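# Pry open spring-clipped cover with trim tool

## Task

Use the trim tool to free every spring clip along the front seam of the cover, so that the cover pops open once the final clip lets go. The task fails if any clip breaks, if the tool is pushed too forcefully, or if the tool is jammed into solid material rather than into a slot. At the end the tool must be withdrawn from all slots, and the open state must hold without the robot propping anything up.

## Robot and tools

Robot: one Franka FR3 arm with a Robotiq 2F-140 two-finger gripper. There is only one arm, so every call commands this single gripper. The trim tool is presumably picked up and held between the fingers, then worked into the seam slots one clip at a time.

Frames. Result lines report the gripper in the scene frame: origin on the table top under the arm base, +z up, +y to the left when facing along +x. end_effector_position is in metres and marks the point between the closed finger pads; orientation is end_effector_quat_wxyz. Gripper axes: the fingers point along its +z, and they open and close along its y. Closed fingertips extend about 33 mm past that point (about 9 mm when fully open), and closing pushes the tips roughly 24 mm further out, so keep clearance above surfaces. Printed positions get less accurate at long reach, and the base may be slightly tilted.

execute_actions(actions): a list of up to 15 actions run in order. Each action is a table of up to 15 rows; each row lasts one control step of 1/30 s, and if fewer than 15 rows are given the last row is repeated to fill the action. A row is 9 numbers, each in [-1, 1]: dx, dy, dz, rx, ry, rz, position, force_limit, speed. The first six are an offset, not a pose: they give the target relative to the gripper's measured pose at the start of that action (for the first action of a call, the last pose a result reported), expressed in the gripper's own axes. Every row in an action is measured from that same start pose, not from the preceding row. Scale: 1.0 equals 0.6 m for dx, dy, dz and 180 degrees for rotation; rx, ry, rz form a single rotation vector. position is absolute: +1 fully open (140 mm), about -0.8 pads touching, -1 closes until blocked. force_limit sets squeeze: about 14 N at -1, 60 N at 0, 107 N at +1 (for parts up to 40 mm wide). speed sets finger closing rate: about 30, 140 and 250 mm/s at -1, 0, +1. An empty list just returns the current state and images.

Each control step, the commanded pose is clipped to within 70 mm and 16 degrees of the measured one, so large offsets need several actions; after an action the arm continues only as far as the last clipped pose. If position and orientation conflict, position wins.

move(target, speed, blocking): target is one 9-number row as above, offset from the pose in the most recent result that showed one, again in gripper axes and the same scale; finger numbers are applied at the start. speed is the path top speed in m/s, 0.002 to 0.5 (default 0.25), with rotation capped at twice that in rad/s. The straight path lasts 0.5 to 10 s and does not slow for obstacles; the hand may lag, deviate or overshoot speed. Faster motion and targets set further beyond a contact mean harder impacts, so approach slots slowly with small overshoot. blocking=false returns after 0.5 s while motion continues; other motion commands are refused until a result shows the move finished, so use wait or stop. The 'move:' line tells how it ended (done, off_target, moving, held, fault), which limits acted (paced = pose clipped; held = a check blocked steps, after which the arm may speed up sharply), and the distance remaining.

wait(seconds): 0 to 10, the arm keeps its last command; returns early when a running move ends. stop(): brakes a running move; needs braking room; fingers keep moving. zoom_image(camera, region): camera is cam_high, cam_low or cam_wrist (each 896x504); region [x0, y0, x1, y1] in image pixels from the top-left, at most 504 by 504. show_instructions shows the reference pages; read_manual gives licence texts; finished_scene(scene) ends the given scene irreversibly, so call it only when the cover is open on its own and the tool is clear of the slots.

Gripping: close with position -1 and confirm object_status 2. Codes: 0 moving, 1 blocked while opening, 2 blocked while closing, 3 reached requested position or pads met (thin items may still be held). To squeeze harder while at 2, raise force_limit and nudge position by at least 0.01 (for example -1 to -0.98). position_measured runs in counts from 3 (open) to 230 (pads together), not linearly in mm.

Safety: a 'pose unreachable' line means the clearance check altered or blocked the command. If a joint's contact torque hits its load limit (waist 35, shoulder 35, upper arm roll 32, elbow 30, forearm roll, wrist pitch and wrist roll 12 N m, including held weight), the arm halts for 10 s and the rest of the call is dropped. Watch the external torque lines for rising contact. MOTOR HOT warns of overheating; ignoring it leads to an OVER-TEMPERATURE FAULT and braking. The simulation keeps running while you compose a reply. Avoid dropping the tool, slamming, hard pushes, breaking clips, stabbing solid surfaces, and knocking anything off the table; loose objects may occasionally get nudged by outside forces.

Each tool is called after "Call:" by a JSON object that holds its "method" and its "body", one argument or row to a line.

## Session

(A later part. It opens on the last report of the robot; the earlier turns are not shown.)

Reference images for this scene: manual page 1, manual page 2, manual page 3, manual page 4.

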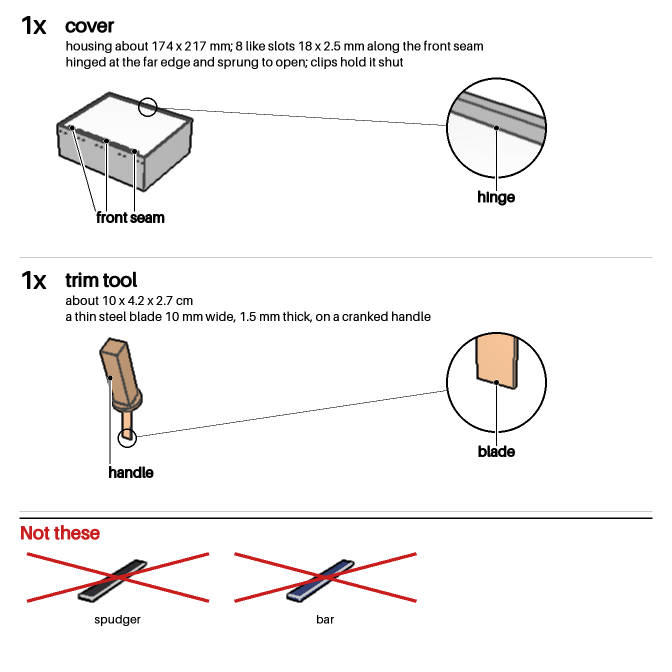

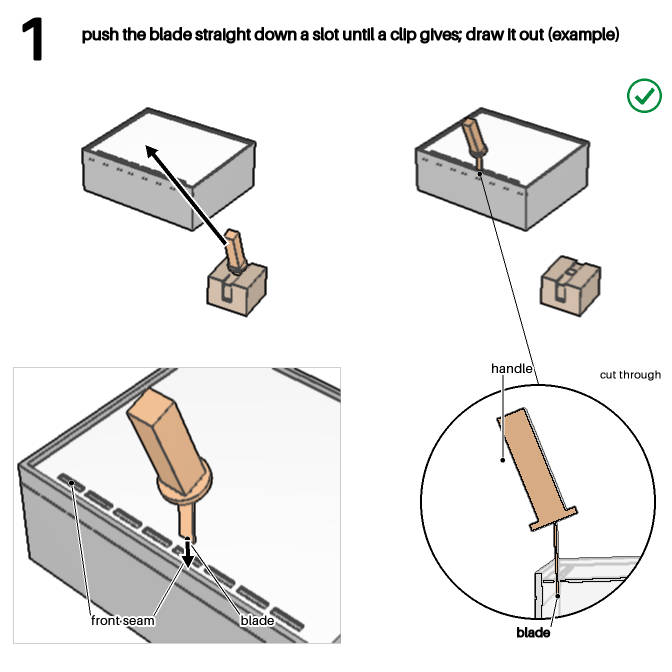

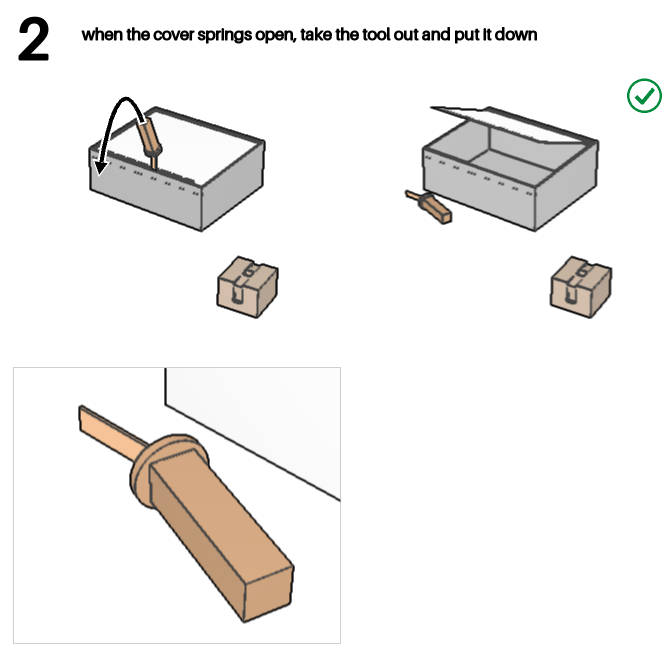

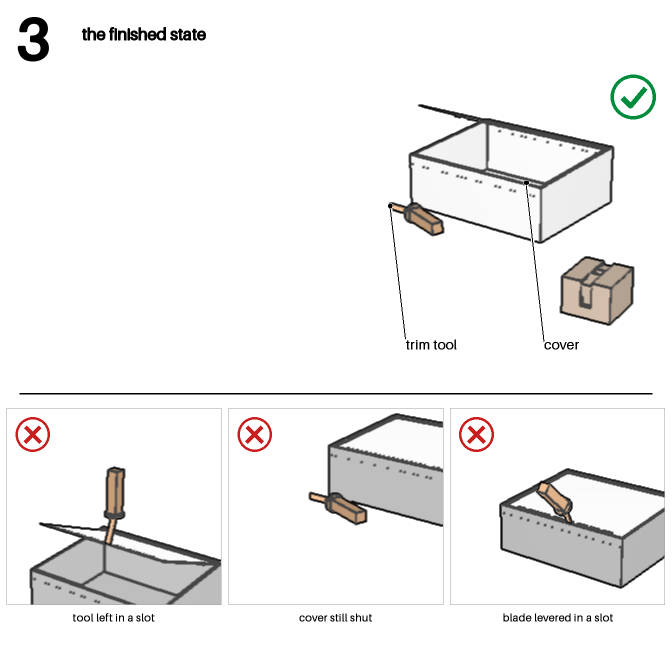

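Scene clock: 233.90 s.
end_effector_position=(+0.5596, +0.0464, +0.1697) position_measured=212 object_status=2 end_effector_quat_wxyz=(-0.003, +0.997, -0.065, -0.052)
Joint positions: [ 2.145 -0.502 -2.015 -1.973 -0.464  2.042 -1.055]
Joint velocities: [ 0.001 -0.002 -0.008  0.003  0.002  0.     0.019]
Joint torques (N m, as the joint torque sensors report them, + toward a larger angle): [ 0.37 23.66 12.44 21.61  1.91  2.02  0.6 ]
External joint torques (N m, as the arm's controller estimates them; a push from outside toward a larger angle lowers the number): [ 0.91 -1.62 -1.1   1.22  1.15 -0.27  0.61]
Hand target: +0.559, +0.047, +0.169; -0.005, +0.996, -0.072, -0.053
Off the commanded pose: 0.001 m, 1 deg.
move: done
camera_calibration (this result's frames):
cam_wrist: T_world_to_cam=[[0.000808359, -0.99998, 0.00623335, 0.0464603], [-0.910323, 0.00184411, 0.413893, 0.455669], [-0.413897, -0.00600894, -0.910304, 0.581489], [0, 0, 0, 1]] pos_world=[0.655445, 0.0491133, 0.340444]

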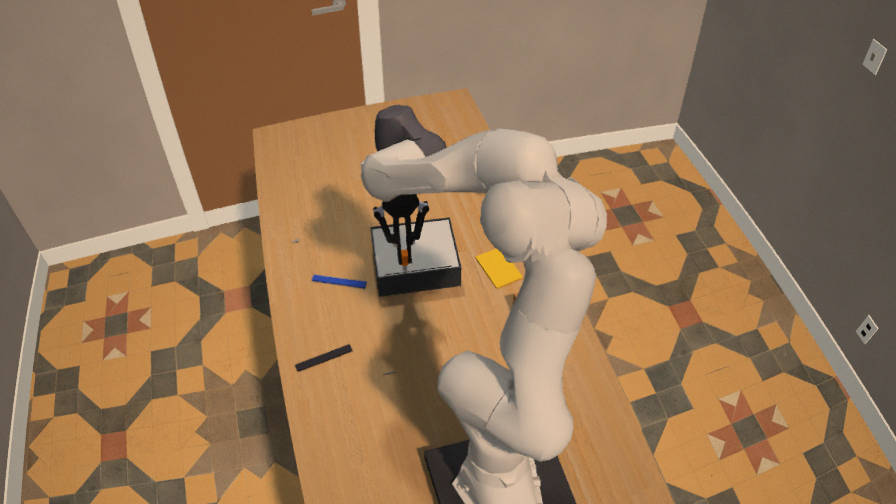

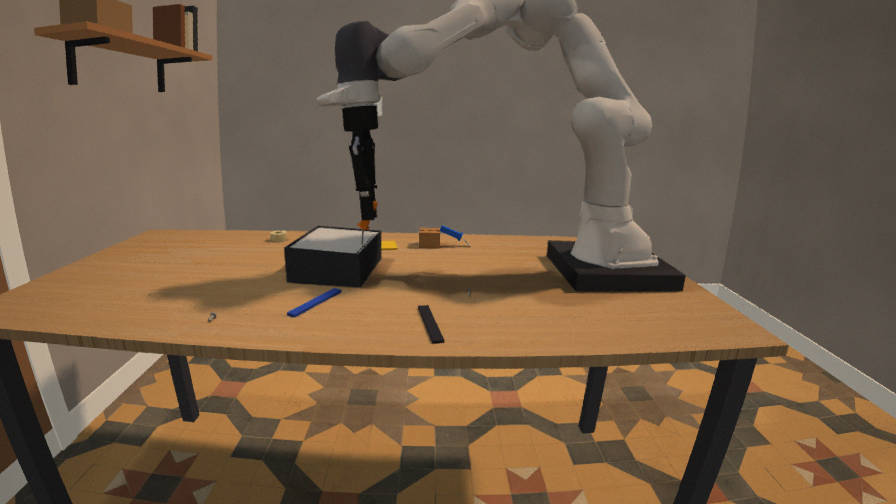

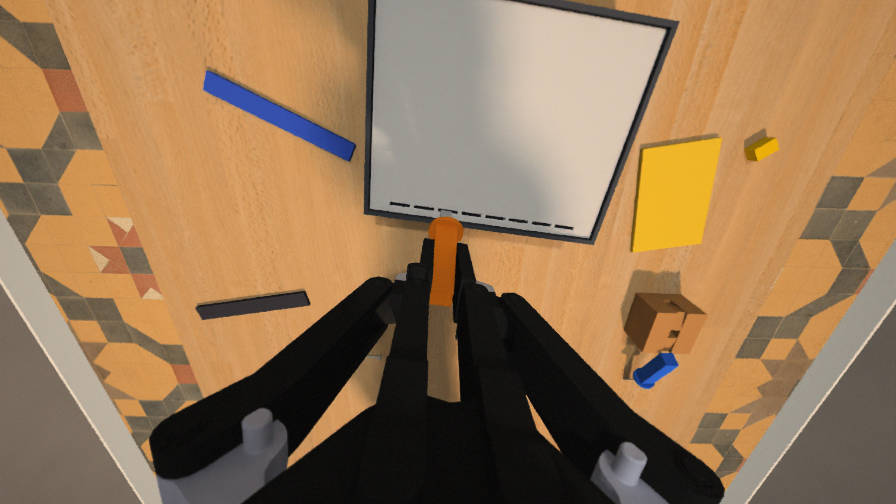

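Call:
{"method": "execute_actions", "body": {
  "actions": [
    [[0,0.0002,0.002,0.001,-0.0004,0.004,-1,0.8,-0.6],[0,0.0004,0.003,0.001,-0.0007,0.004,-1,0.8,-0.6],[0.0001,0.0006,0.004,0.001,-0.001,0.004,-1,0.8,-0.6],[0.0002,0.0008,0.005,0.001,-0.0013,0.004,-1,0.8,-0.6],[0.0003,0.001,0.006,0.001,-0.0013,0.004,-1,0.8,-0.6],[0.0004,0.001,0.007,0.001,-0.0013,0.004,-1,0.8,-0.6],[0.0005,0.001,0.0077,0.001,-0.0013,0.004,-1,0.8,-0.6],[0.0006,0.001,0.0082,0.001,-0.0013,0.004,-1,0.8,-0.6]]
  ]
}}

Call:
{"method": "zoom_image", "body": {
  "camera": "cam_wrist",
  "region": [425,195,470,225]
}}

Scene clock: 240.07 s.
end_effector_position=(+0.5588, +0.0454, +0.1662) position_measured=212 object_status=2 end_effector_quat_wxyz=(-0.004, +0.996, -0.069, -0.055)
Joint positions: [ 2.15  -0.508 -2.024 -1.972 -0.463  2.044 -1.049]
Joint velocities: [ 0.007 -0.    -0.004 -0.    -0.001  0.003 -0.   ]
Joint torques (N m, as the joint torque sensors report them, + toward a larger angle): [ 0.46 24.11 12.42 20.37  0.39  2.65  0.4 ]
External joint torques (N m, as the arm's controller estimates them; a push from outside toward a larger angle lowers the number): [ 0.81 -1.59 -1.36  0.13 -0.38  0.37  0.4 ]
Hand target: +0.559, +0.046, +0.165; -0.004, +0.996, -0.071, -0.054
Off the commanded pose: 0.002 m, 0 deg.
camera_calibration (this result's frames):
cam_wrist: T_world_to_cam=[[-0.00809248, -0.999958, 0.00419781, 0.0507292], [-0.908011, 0.00910668, 0.418848, 0.453992], [-0.418868, -0.000422142, -0.908047, 0.580133], [0, 0, 0, 1]] pos_world=[0.65564, 0.0468376, 0.336422]

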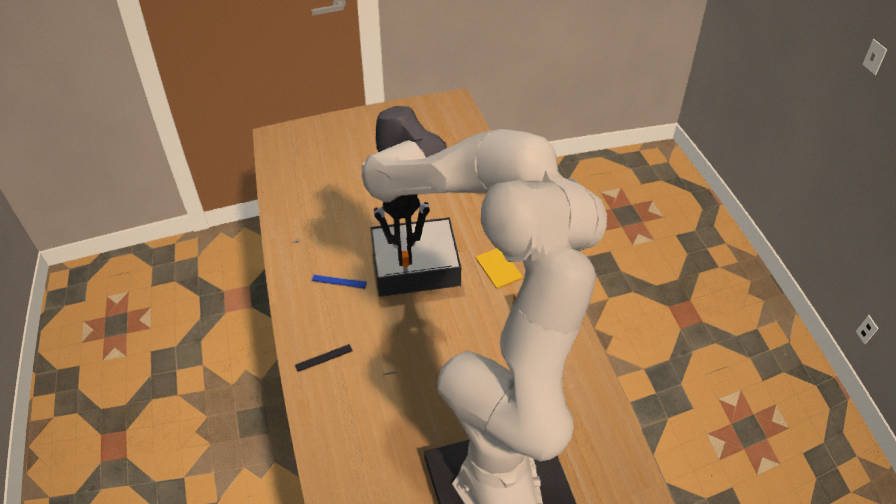

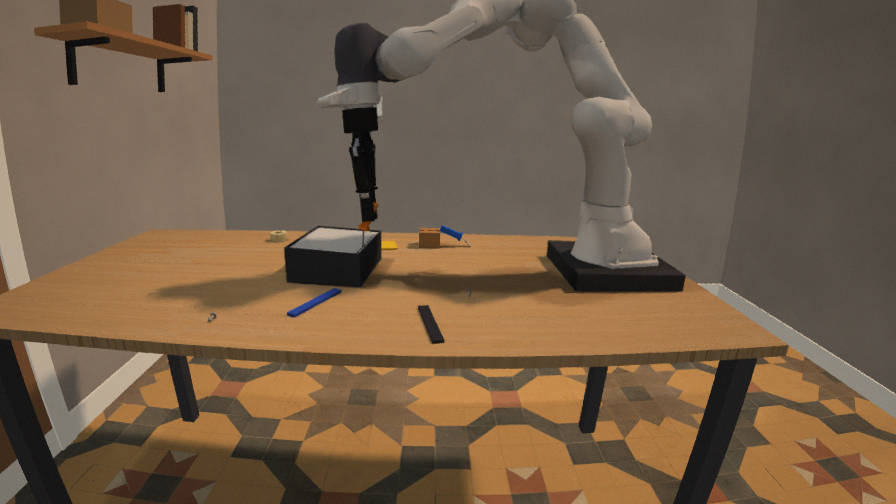

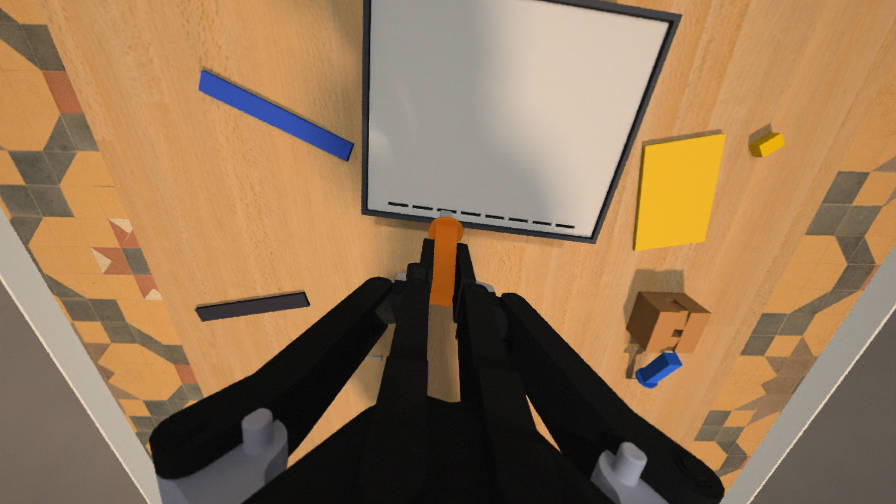

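Region (425, 195, 470, 225) of cam_wrist's 896x504 image, scaled by 11.200, with more detail than that image has.

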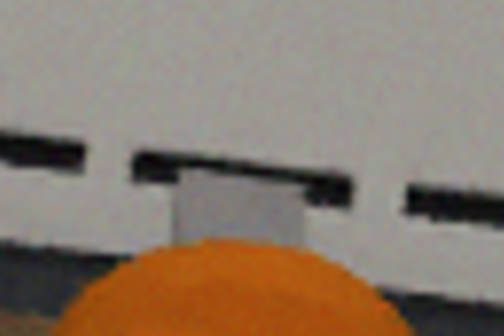

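Call:
{"method": "execute_actions", "body": {
  "actions": [
    [[0.0011,-0.0003,0.0022,0,0.0006,0,-1,0.8,-0.6],[0.0012,-0.0003,0.0030,0,0.0006,0,-1,0.8,-0.6],[0.0013,-0.0003,0.0038,0,0.0006,0,-1,0.8,-0.6],[0.0014,-0.0003,0.0046,0,0.0006,0,-1,0.8,-0.6],[0.0015,-0.0003,0.0054,0,0.0006,0,-1,0.8,-0.6],[0.0016,-0.0003,0.0062,0,0.0006,0,-1,0.8,-0.6],[0.0017,-0.0003,0.007,0,0.0006,0,-1,0.8,-0.6]]
  ]
}}

Call:
{"method": "zoom_image", "body": {
  "camera": "cam_wrist",
  "region": [425,195,470,225]
}}

Scene clock: 245.87 s.
end_effector_position=(+0.5587, +0.0454, +0.1634) position_measured=212 object_status=2 end_effector_quat_wxyz=(-0.004, +0.996, -0.069, -0.055)
Joint positions: [ 2.156 -0.51  -2.031 -1.975 -0.465  2.049 -1.049]
Joint velocities: [ 0.003 -0.001 -0.005 -0.    -0.     0.005  0.   ]
Joint torques (N m, as the joint torque sensors report them, + toward a larger angle): [ 0.78 24.05 12.82 20.02 -0.07  2.82  0.25]
External joint torques (N m, as the arm's controller estimates them; a push from outside toward a larger angle lowers the number): [ 1.47 -1.85 -0.74 -0.34 -0.83  0.54  0.26]
Hand target: +0.559, +0.045, +0.162; -0.004, +0.996, -0.069, -0.054
Off the commanded pose: 0.002 m, 0 deg.
camera_calibration (this result's frames):
cam_wrist: T_world_to_cam=[[-0.00765018, -0.999964, 0.00366926, 0.0505981], [-0.907767, 0.00848374, 0.419389, 0.454852], [-0.419405, -0.000122432, -0.907799, 0.577755], [0, 0, 0, 1]] pos_world=[0.6556, 0.0468081, 0.33354]

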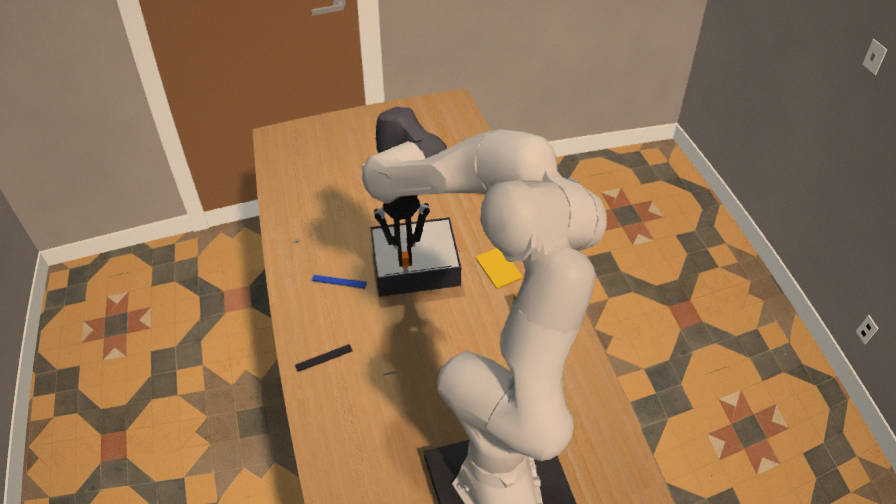

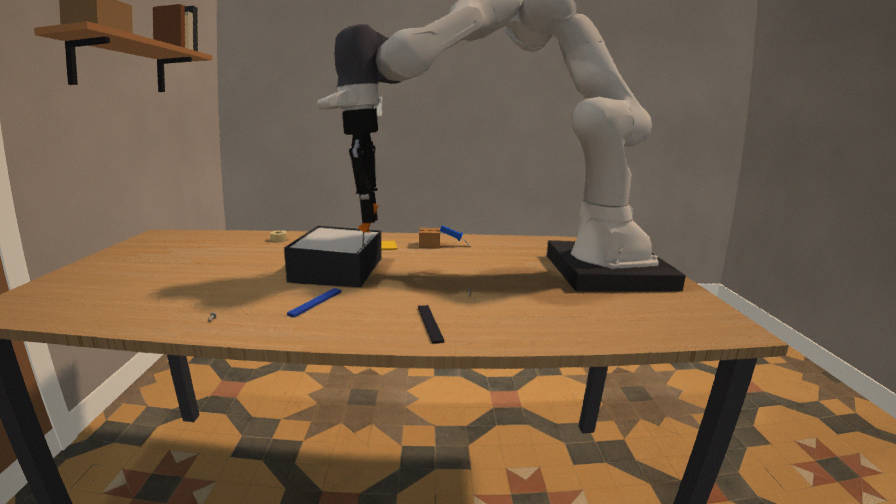

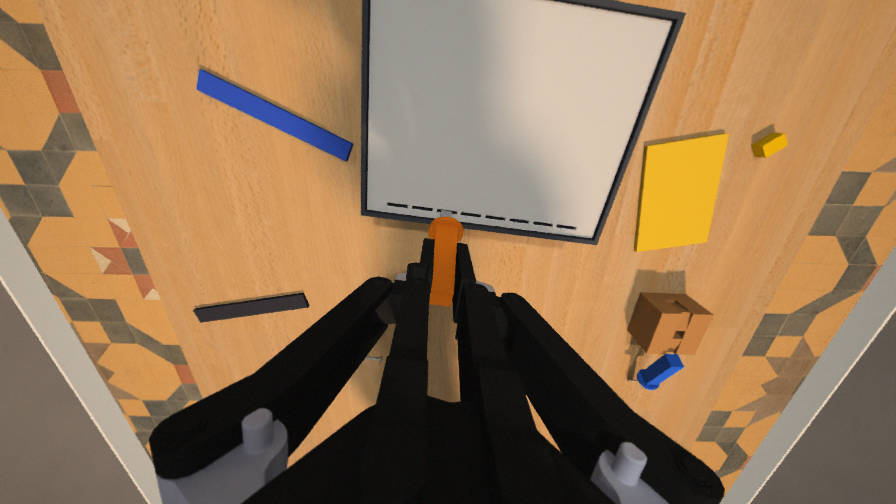

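Region (425, 195, 470, 225) of cam_wrist's 896x504 image, scaled by 11.200, with more detail than that image has.

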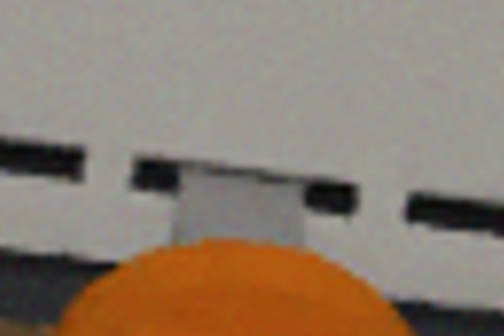

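Call:
{"method": "execute_actions", "body": {
  "actions": [
    [[0.00140,-0.0003,0.0022,0,0.0007,0,-1,0.8,-0.6],[0.00152,-0.0003,0.0030,0,0.0007,0,-1,0.8,-0.6],[0.00165,-0.0003,0.0038,0,0.0007,0,-1,0.8,-0.6],[0.00177,-0.0003,0.0046,0,0.0007,0,-1,0.8,-0.6],[0.0019,-0.0003,0.0054,0,0.0007,0,-1,0.8,-0.6],[0.0020,-0.0003,0.0062,0,0.0007,0,-1,0.8,-0.6],[0.00215,-0.0003,0.0070,0,0.0007,0,-1,0.8,-0.6],[0.00227,-0.0003,0.0078,0,0.0007,0,-1,0.8,-0.6],[0.0024,-0.0003,0.0087,0,0.0007,0,-1,0.8,-0.6]],
    [[0.0013,-0.0003,0.0022,0,0.0007,0,-1,0.8,-0.6],[0.0014,-0.0003,0.0030,0,0.0007,0,-1,0.8,-0.6],[0.0015,-0.0003,0.0038,0,0.0007,0,-1,0.8,-0.6],[0.0016,-0.0003,0.0046,0,0.0007,0,-1,0.8,-0.6],[0.0017,-0.0003,0.0054,0,0.0007,0,-1,0.8,-0.6],[0.0018,-0.0003,0.0062,0,0.0007,0,-1,0.8,-0.6],[0.0019,-0.0003,0.0073,0,0.0007,0,-1,0.8,-0.6]]
  ]
}}

Scene clock: 251.20 s.
end_effector_position=(+0.5589, +0.0453, +0.1567) position_measured=212 object_status=2 end_effector_quat_wxyz=(-0.005, +0.996, -0.068, -0.055)
Joint positions: [ 2.168 -0.516 -2.048 -1.979 -0.469  2.062 -1.049]
Joint velocities: [ 0.005  0.001 -0.006 -0.001  0.001  0.004  0.001]
Joint torques (N m, as the joint torque sensors report them, + toward a larger angle): [ 1.34 24.59 12.93 20.09 -0.03  2.86  0.3 ]
External joint torques (N m, as the arm's controller estimates them; a push from outside toward a larger angle lowers the number): [ 1.77 -2.   -0.94 -0.14 -0.79  0.56  0.31]
External joint torques at the end of the 1st action: [ 0.74 -1.72 -0.31 -0.31 -0.89  0.42  0.3 ]
Hand target: +0.559, +0.045, +0.155; -0.005, +0.996, -0.068, -0.054
Off the commanded pose: 0.002 m, 0 deg.
camera_calibration (this result's frames):
cam_wrist: T_world_to_cam=[[-0.00599781, -0.999978, 0.00267057, 0.0497344], [-0.907556, 0.00656481, 0.41988, 0.457712], [-0.419889, 0.0000946761, -0.907576, 0.57197], [0, 0, 0, 1]] pos_world=[0.655861, 0.0466744, 0.326789]

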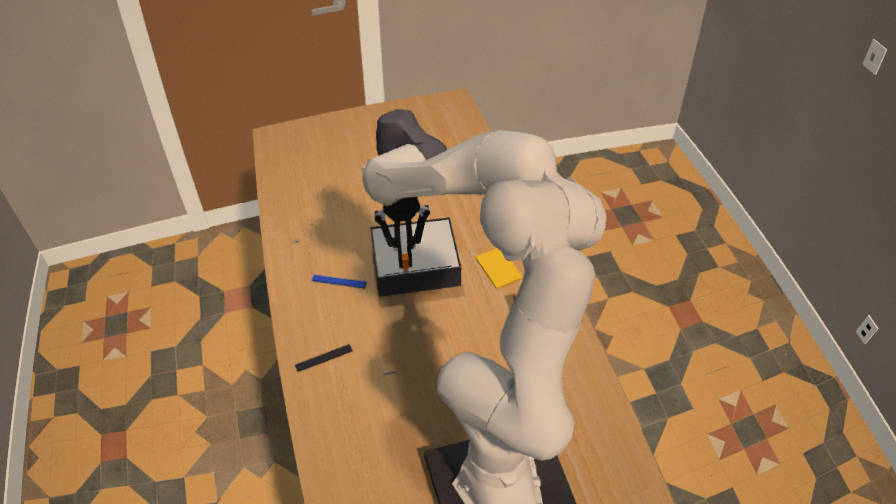

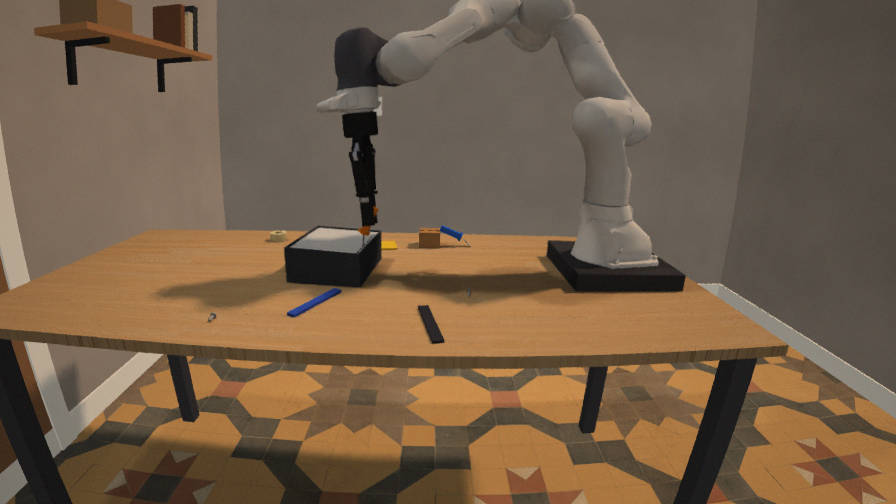

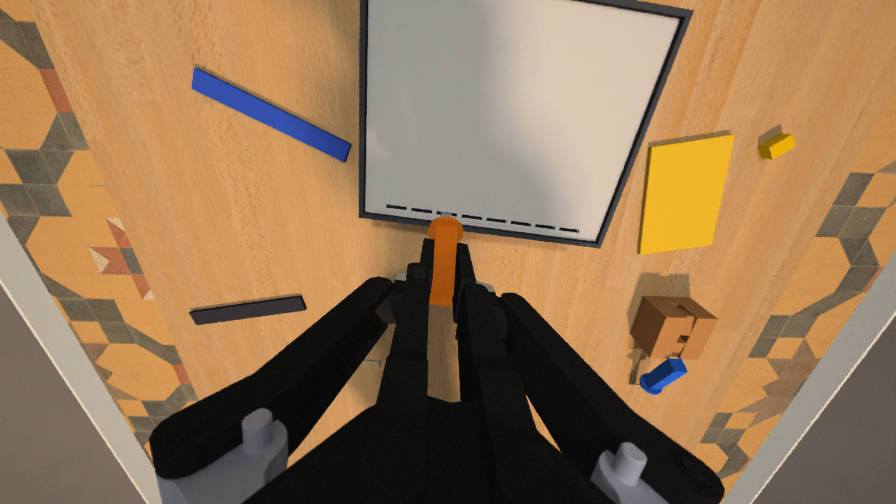

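Call:
{"method": "execute_actions", "body": {
  "actions": [
    [[0.0013,-0.0003,0.0026,0,0.0007,0,-1,0.8,-0.6],[0.0014,-0.0003,0.0032,0,0.0007,0,-1,0.8,-0.6],[0.0015,-0.0003,0.0038,0,0.0007,0,-1,0.8,-0.6],[0.0016,-0.0003,0.0045,0,0.0007,0,-1,0.8,-0.6]]
  ]
}}

Scene clock: 253.90 s.
end_effector_position=(+0.5590, +0.0453, +0.1554) position_measured=212 object_status=2 end_effector_quat_wxyz=(-0.005, +0.996, -0.068, -0.055)
Joint positions: [ 2.172 -0.517 -2.052 -1.98  -0.47   2.065 -1.049]
Joint velocities: [ 0.002 -0.    -0.002 -0.002  0.     0.001 -0.001]
Joint torques (N m, as the joint torque sensors report them, + toward a larger angle): [ 0.28 24.56 12.8  19.79  0.    2.68  0.22]
External joint torques (N m, as the arm's controller estimates them; a push from outside toward a larger angle lowers the number): [ 0.68 -1.95 -1.   -0.28 -0.76  0.39  0.22]
Hand target: +0.560, +0.045, +0.154; -0.005, +0.996, -0.068, -0.054
Off the commanded pose: 0.002 m, 0 deg.
camera_calibration (this result's frames):
cam_wrist: T_world_to_cam=[[-0.00623829, -0.999978, 0.00238974, 0.0499103], [-0.907684, 0.00666528, 0.419602, 0.458523], [-0.419609, 0.000448475, -0.907705, 0.570698], [0, 0, 0, 1]] pos_world=[0.655976, 0.046597, 0.325509]

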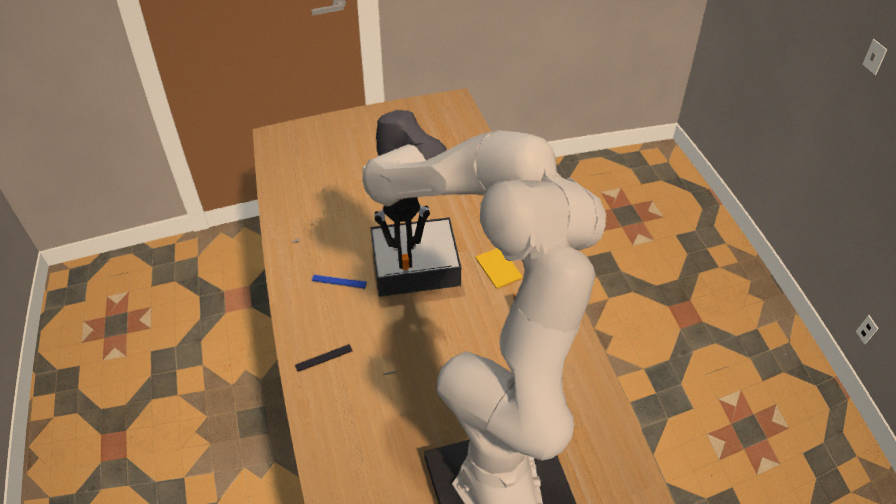

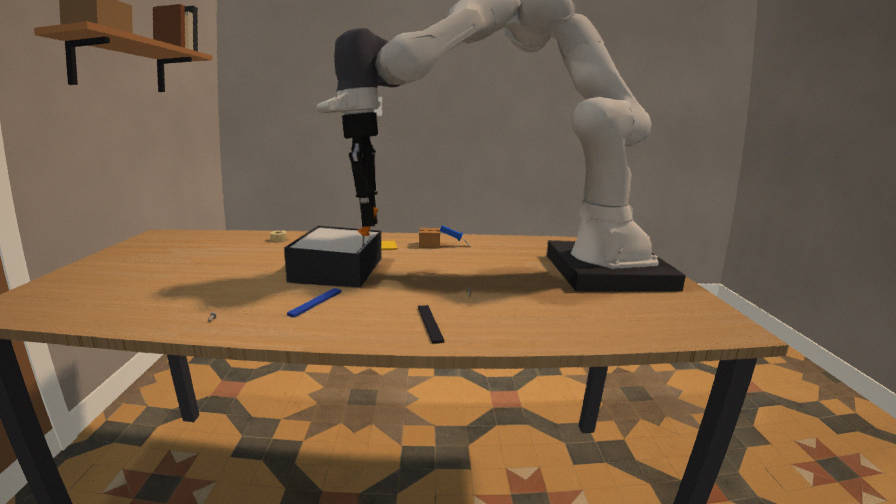

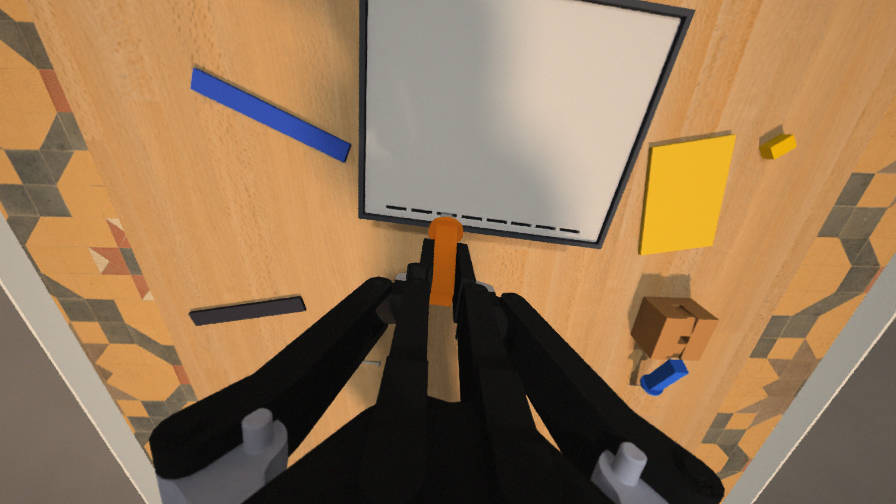

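Empty.

Call:
{"method": "move", "body": {
  "target": [-0.0046,0,-0.024,0,0,0,-1,0.8,-0.6],
  "speed": 0.03
}}

Call:
{"method": "move", "body": {
  "target": [-0.0008,-0.038,0,0,0,0.001,-1,0.8,-0.6],
  "speed": 0.04
}}

Call:
{"method": "zoom_image", "body": {
  "camera": "cam_wrist",
  "region": [425,195,470,225]
}}

Scene clock: 256.73 s.
end_effector_position=(+0.5587, +0.0455, +0.1684) position_measured=212 object_status=2 end_effector_quat_wxyz=(-0.005, +0.996, -0.070, -0.053)
Joint positions: [ 2.147 -0.499 -2.022 -1.975 -0.455  2.045 -1.052]
Joint velocities: [-0.008  0.     0.009 -0.     0.001 -0.012 -0.002]
Joint torques (N m, as the joint torque sensors report them, + toward a larger angle): [-1.61 25.59 16.13 21.59  1.77  1.62 -0.17]
External joint torques (N m, as the arm's controller estimates them; a push from outside toward a larger angle lowers the number): [-1.22  0.1   2.6   1.15  1.02 -0.67 -0.17]
Hand target: +0.558, +0.046, +0.170; -0.005, +0.996, -0.068, -0.055
Off the commanded pose: 0.002 m, 0 deg.
move: done
camera_calibration (this result's frames):
cam_wrist: T_world_to_cam=[[-0.00996924, -0.999944, 0.00361773, 0.0519567], [-0.908895, 0.0105698, 0.41689, 0.45368], [-0.416905, 0.000867937, -0.90895, 0.581045], [0, 0, 0, 1]] pos_world=[0.655106, 0.0466542, 0.338818]

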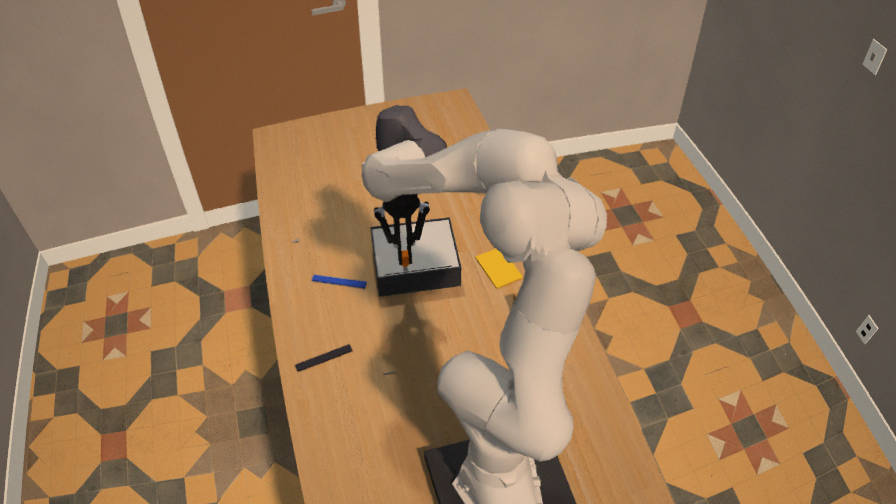

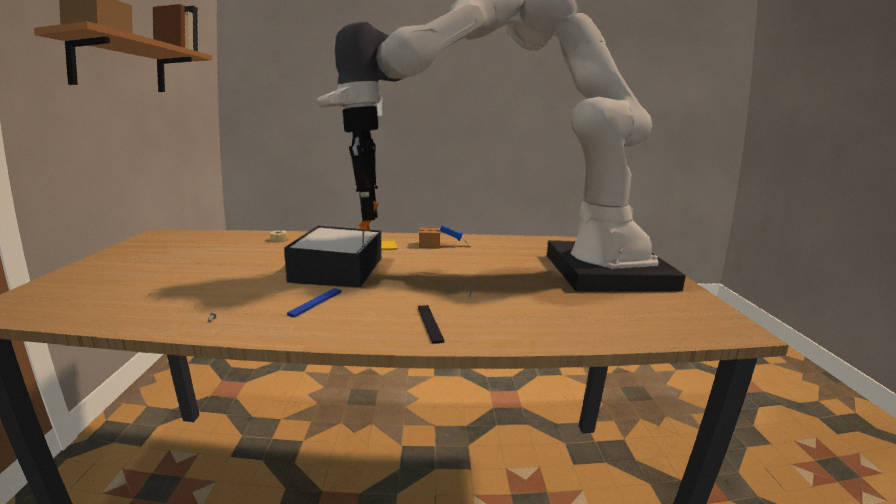

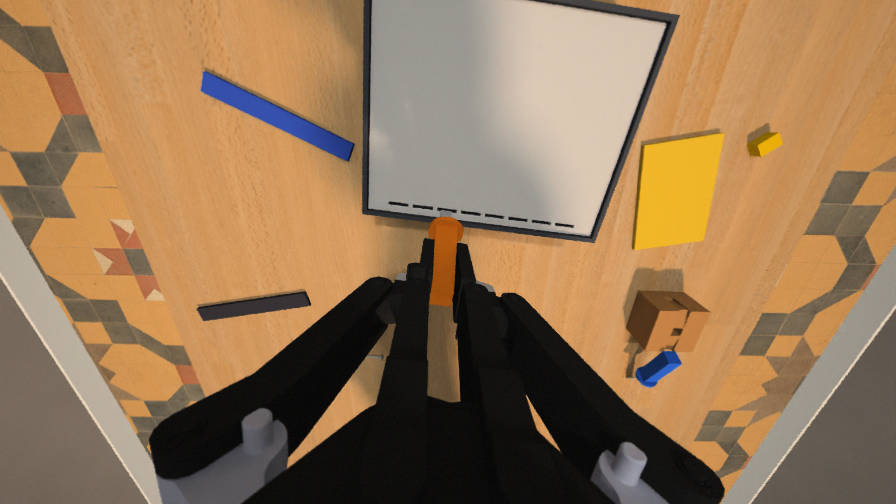

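Scene clock: 257.60 s.
end_effector_position=(+0.5620, +0.0678, +0.1693) position_measured=212 object_status=2 end_effector_quat_wxyz=(-0.003, +0.997, -0.064, -0.051)
Joint positions: [ 2.203 -0.503 -2.037 -1.96  -0.455  2.045 -1.027]
Joint velocities: [ 0.     0.    -0.01   0.003  0.001 -0.001  0.018]
Joint torques (N m, as the joint torque sensors report them, + toward a larger angle): [ 0.17 24.61 12.54 22.    1.95  1.82  0.42]
External joint torques (N m, as the arm's controller estimates them; a push from outside toward a larger angle lowers the number): [ 0.7  -1.52 -0.97  1.48  1.18 -0.49  0.42]
Hand target: +0.561, +0.068, +0.169; -0.004, +0.996, -0.071, -0.053
Off the commanded pose: 0.001 m, 1 deg.
move: done
camera_calibration (this result's frames):
cam_wrist: T_world_to_cam=[[0.00169398, -0.999981, 0.00591758, 0.0673478], [-0.911026, 0.000896864, 0.412349, 0.458703], [-0.412346, -0.00608958, -0.911007, 0.581556], [0, 0, 0, 1]] pos_world=[0.657578, 0.0704766, 0.340257]

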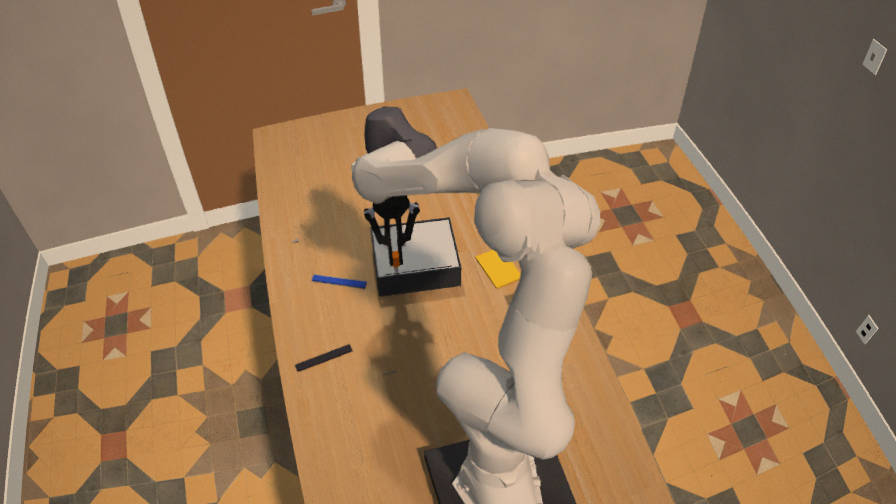

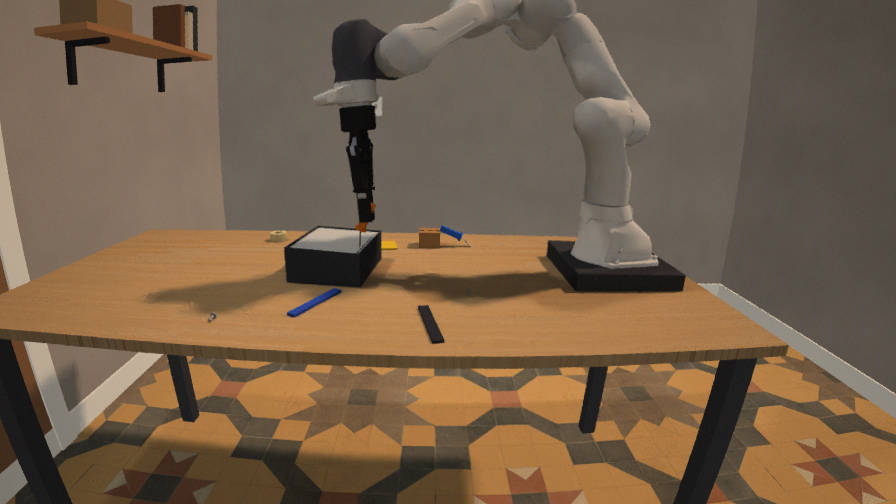

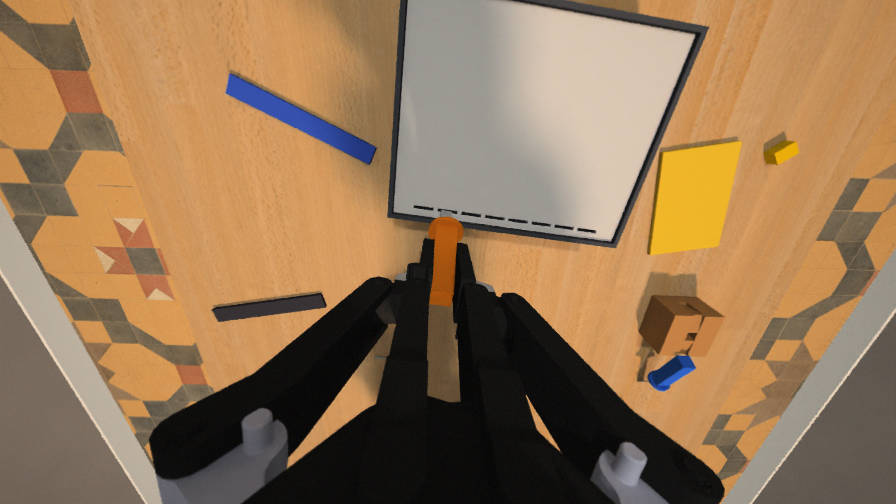

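Region (425, 195, 470, 225) of cam_wrist's 896x504 image, scaled by 11.200, with more detail than that image has.

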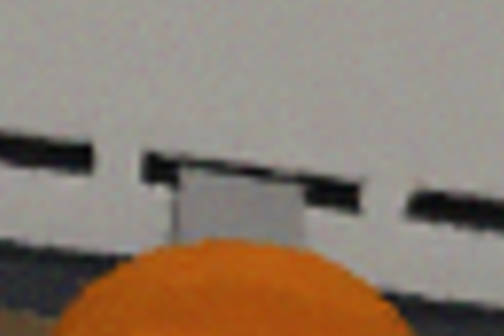

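Call:
{"method": "execute_actions", "body": {
  "actions": [
    [[-0.0004,0.0002,0.002,0.0005,-0.001,0.0045,-1,0.8,-0.6],[-0.0002,0.0004,0.003,0.0005,-0.0013,0.0045,-1,0.8,-0.6],[0.0,0.0005,0.004,0.0005,-0.0016,0.0045,-1,0.8,-0.6],[0.0002,0.0005,0.005,0.0005,-0.0019,0.0045,-1,0.8,-0.6],[0.0004,0.0005,0.006,0.0005,-0.0019,0.0045,-1,0.8,-0.6],[0.0005,0.0005,0.007,0.0005,-0.0019,0.0045,-1,0.8,-0.6],[0.0007,0.0005,0.0077,0.0005,-0.0019,0.0045,-1,0.8,-0.6]]
  ]
}}

Call:
{"method": "zoom_image", "body": {
  "camera": "cam_wrist",
  "region": [425,195,470,225]
}}

Scene clock: 262.47 s.
end_effector_position=(+0.5611, +0.0674, +0.1654) position_measured=212 object_status=2 end_effector_quat_wxyz=(-0.004, +0.996, -0.068, -0.054)
Joint positions: [ 2.212 -0.509 -2.048 -1.958 -0.455  2.045 -1.02 ]
Joint velocities: [ 0.005 -0.002 -0.006  0.001 -0.     0.001 -0.001]
Joint torques (N m, as the joint torque sensors report them, + toward a larger angle): [ 1.2  24.96 11.02 21.59  0.66  2.46  0.42]
External joint torques (N m, as the arm's controller estimates them; a push from outside toward a larger angle lowers the number): [ 1.8  -1.55 -2.49  1.18 -0.11  0.18  0.43]
Hand target: +0.562, +0.067, +0.165; -0.004, +0.996, -0.071, -0.054
Off the commanded pose: 0.001 m, 0 deg.
camera_calibration (this result's frames):
cam_wrist: T_world_to_cam=[[-0.00674316, -0.999964, 0.00510761, 0.071892], [-0.908144, 0.00826198, 0.418575, 0.456387], [-0.418603, -0.00181593, -0.908168, 0.580388], [0, 0, 0, 1]] pos_world=[0.657902, 0.0691727, 0.33569]

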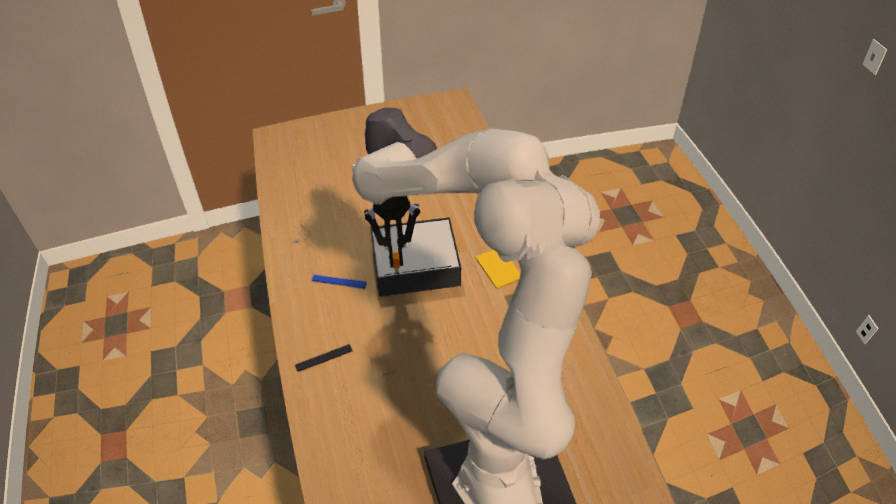

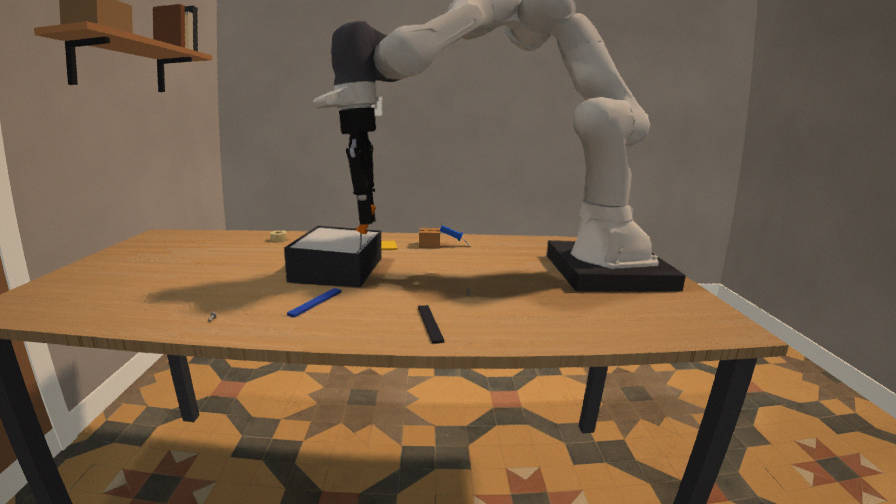

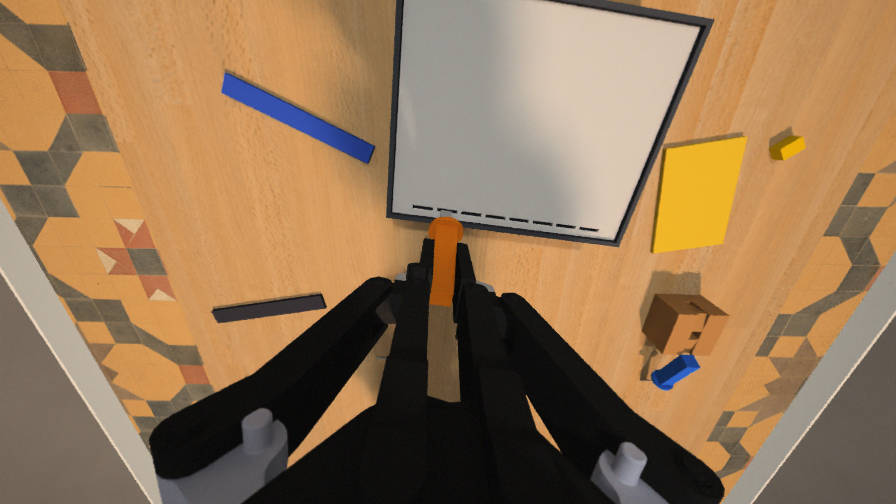

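Region (425, 195, 470, 225) of cam_wrist's 896x504 image, scaled by 11.200, with more detail than that image has.

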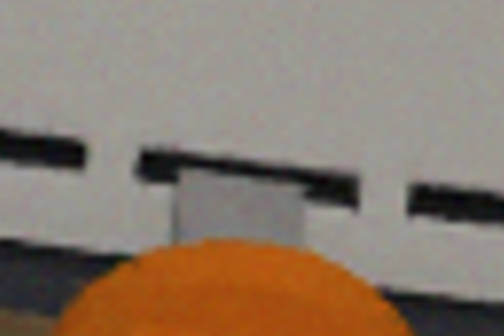

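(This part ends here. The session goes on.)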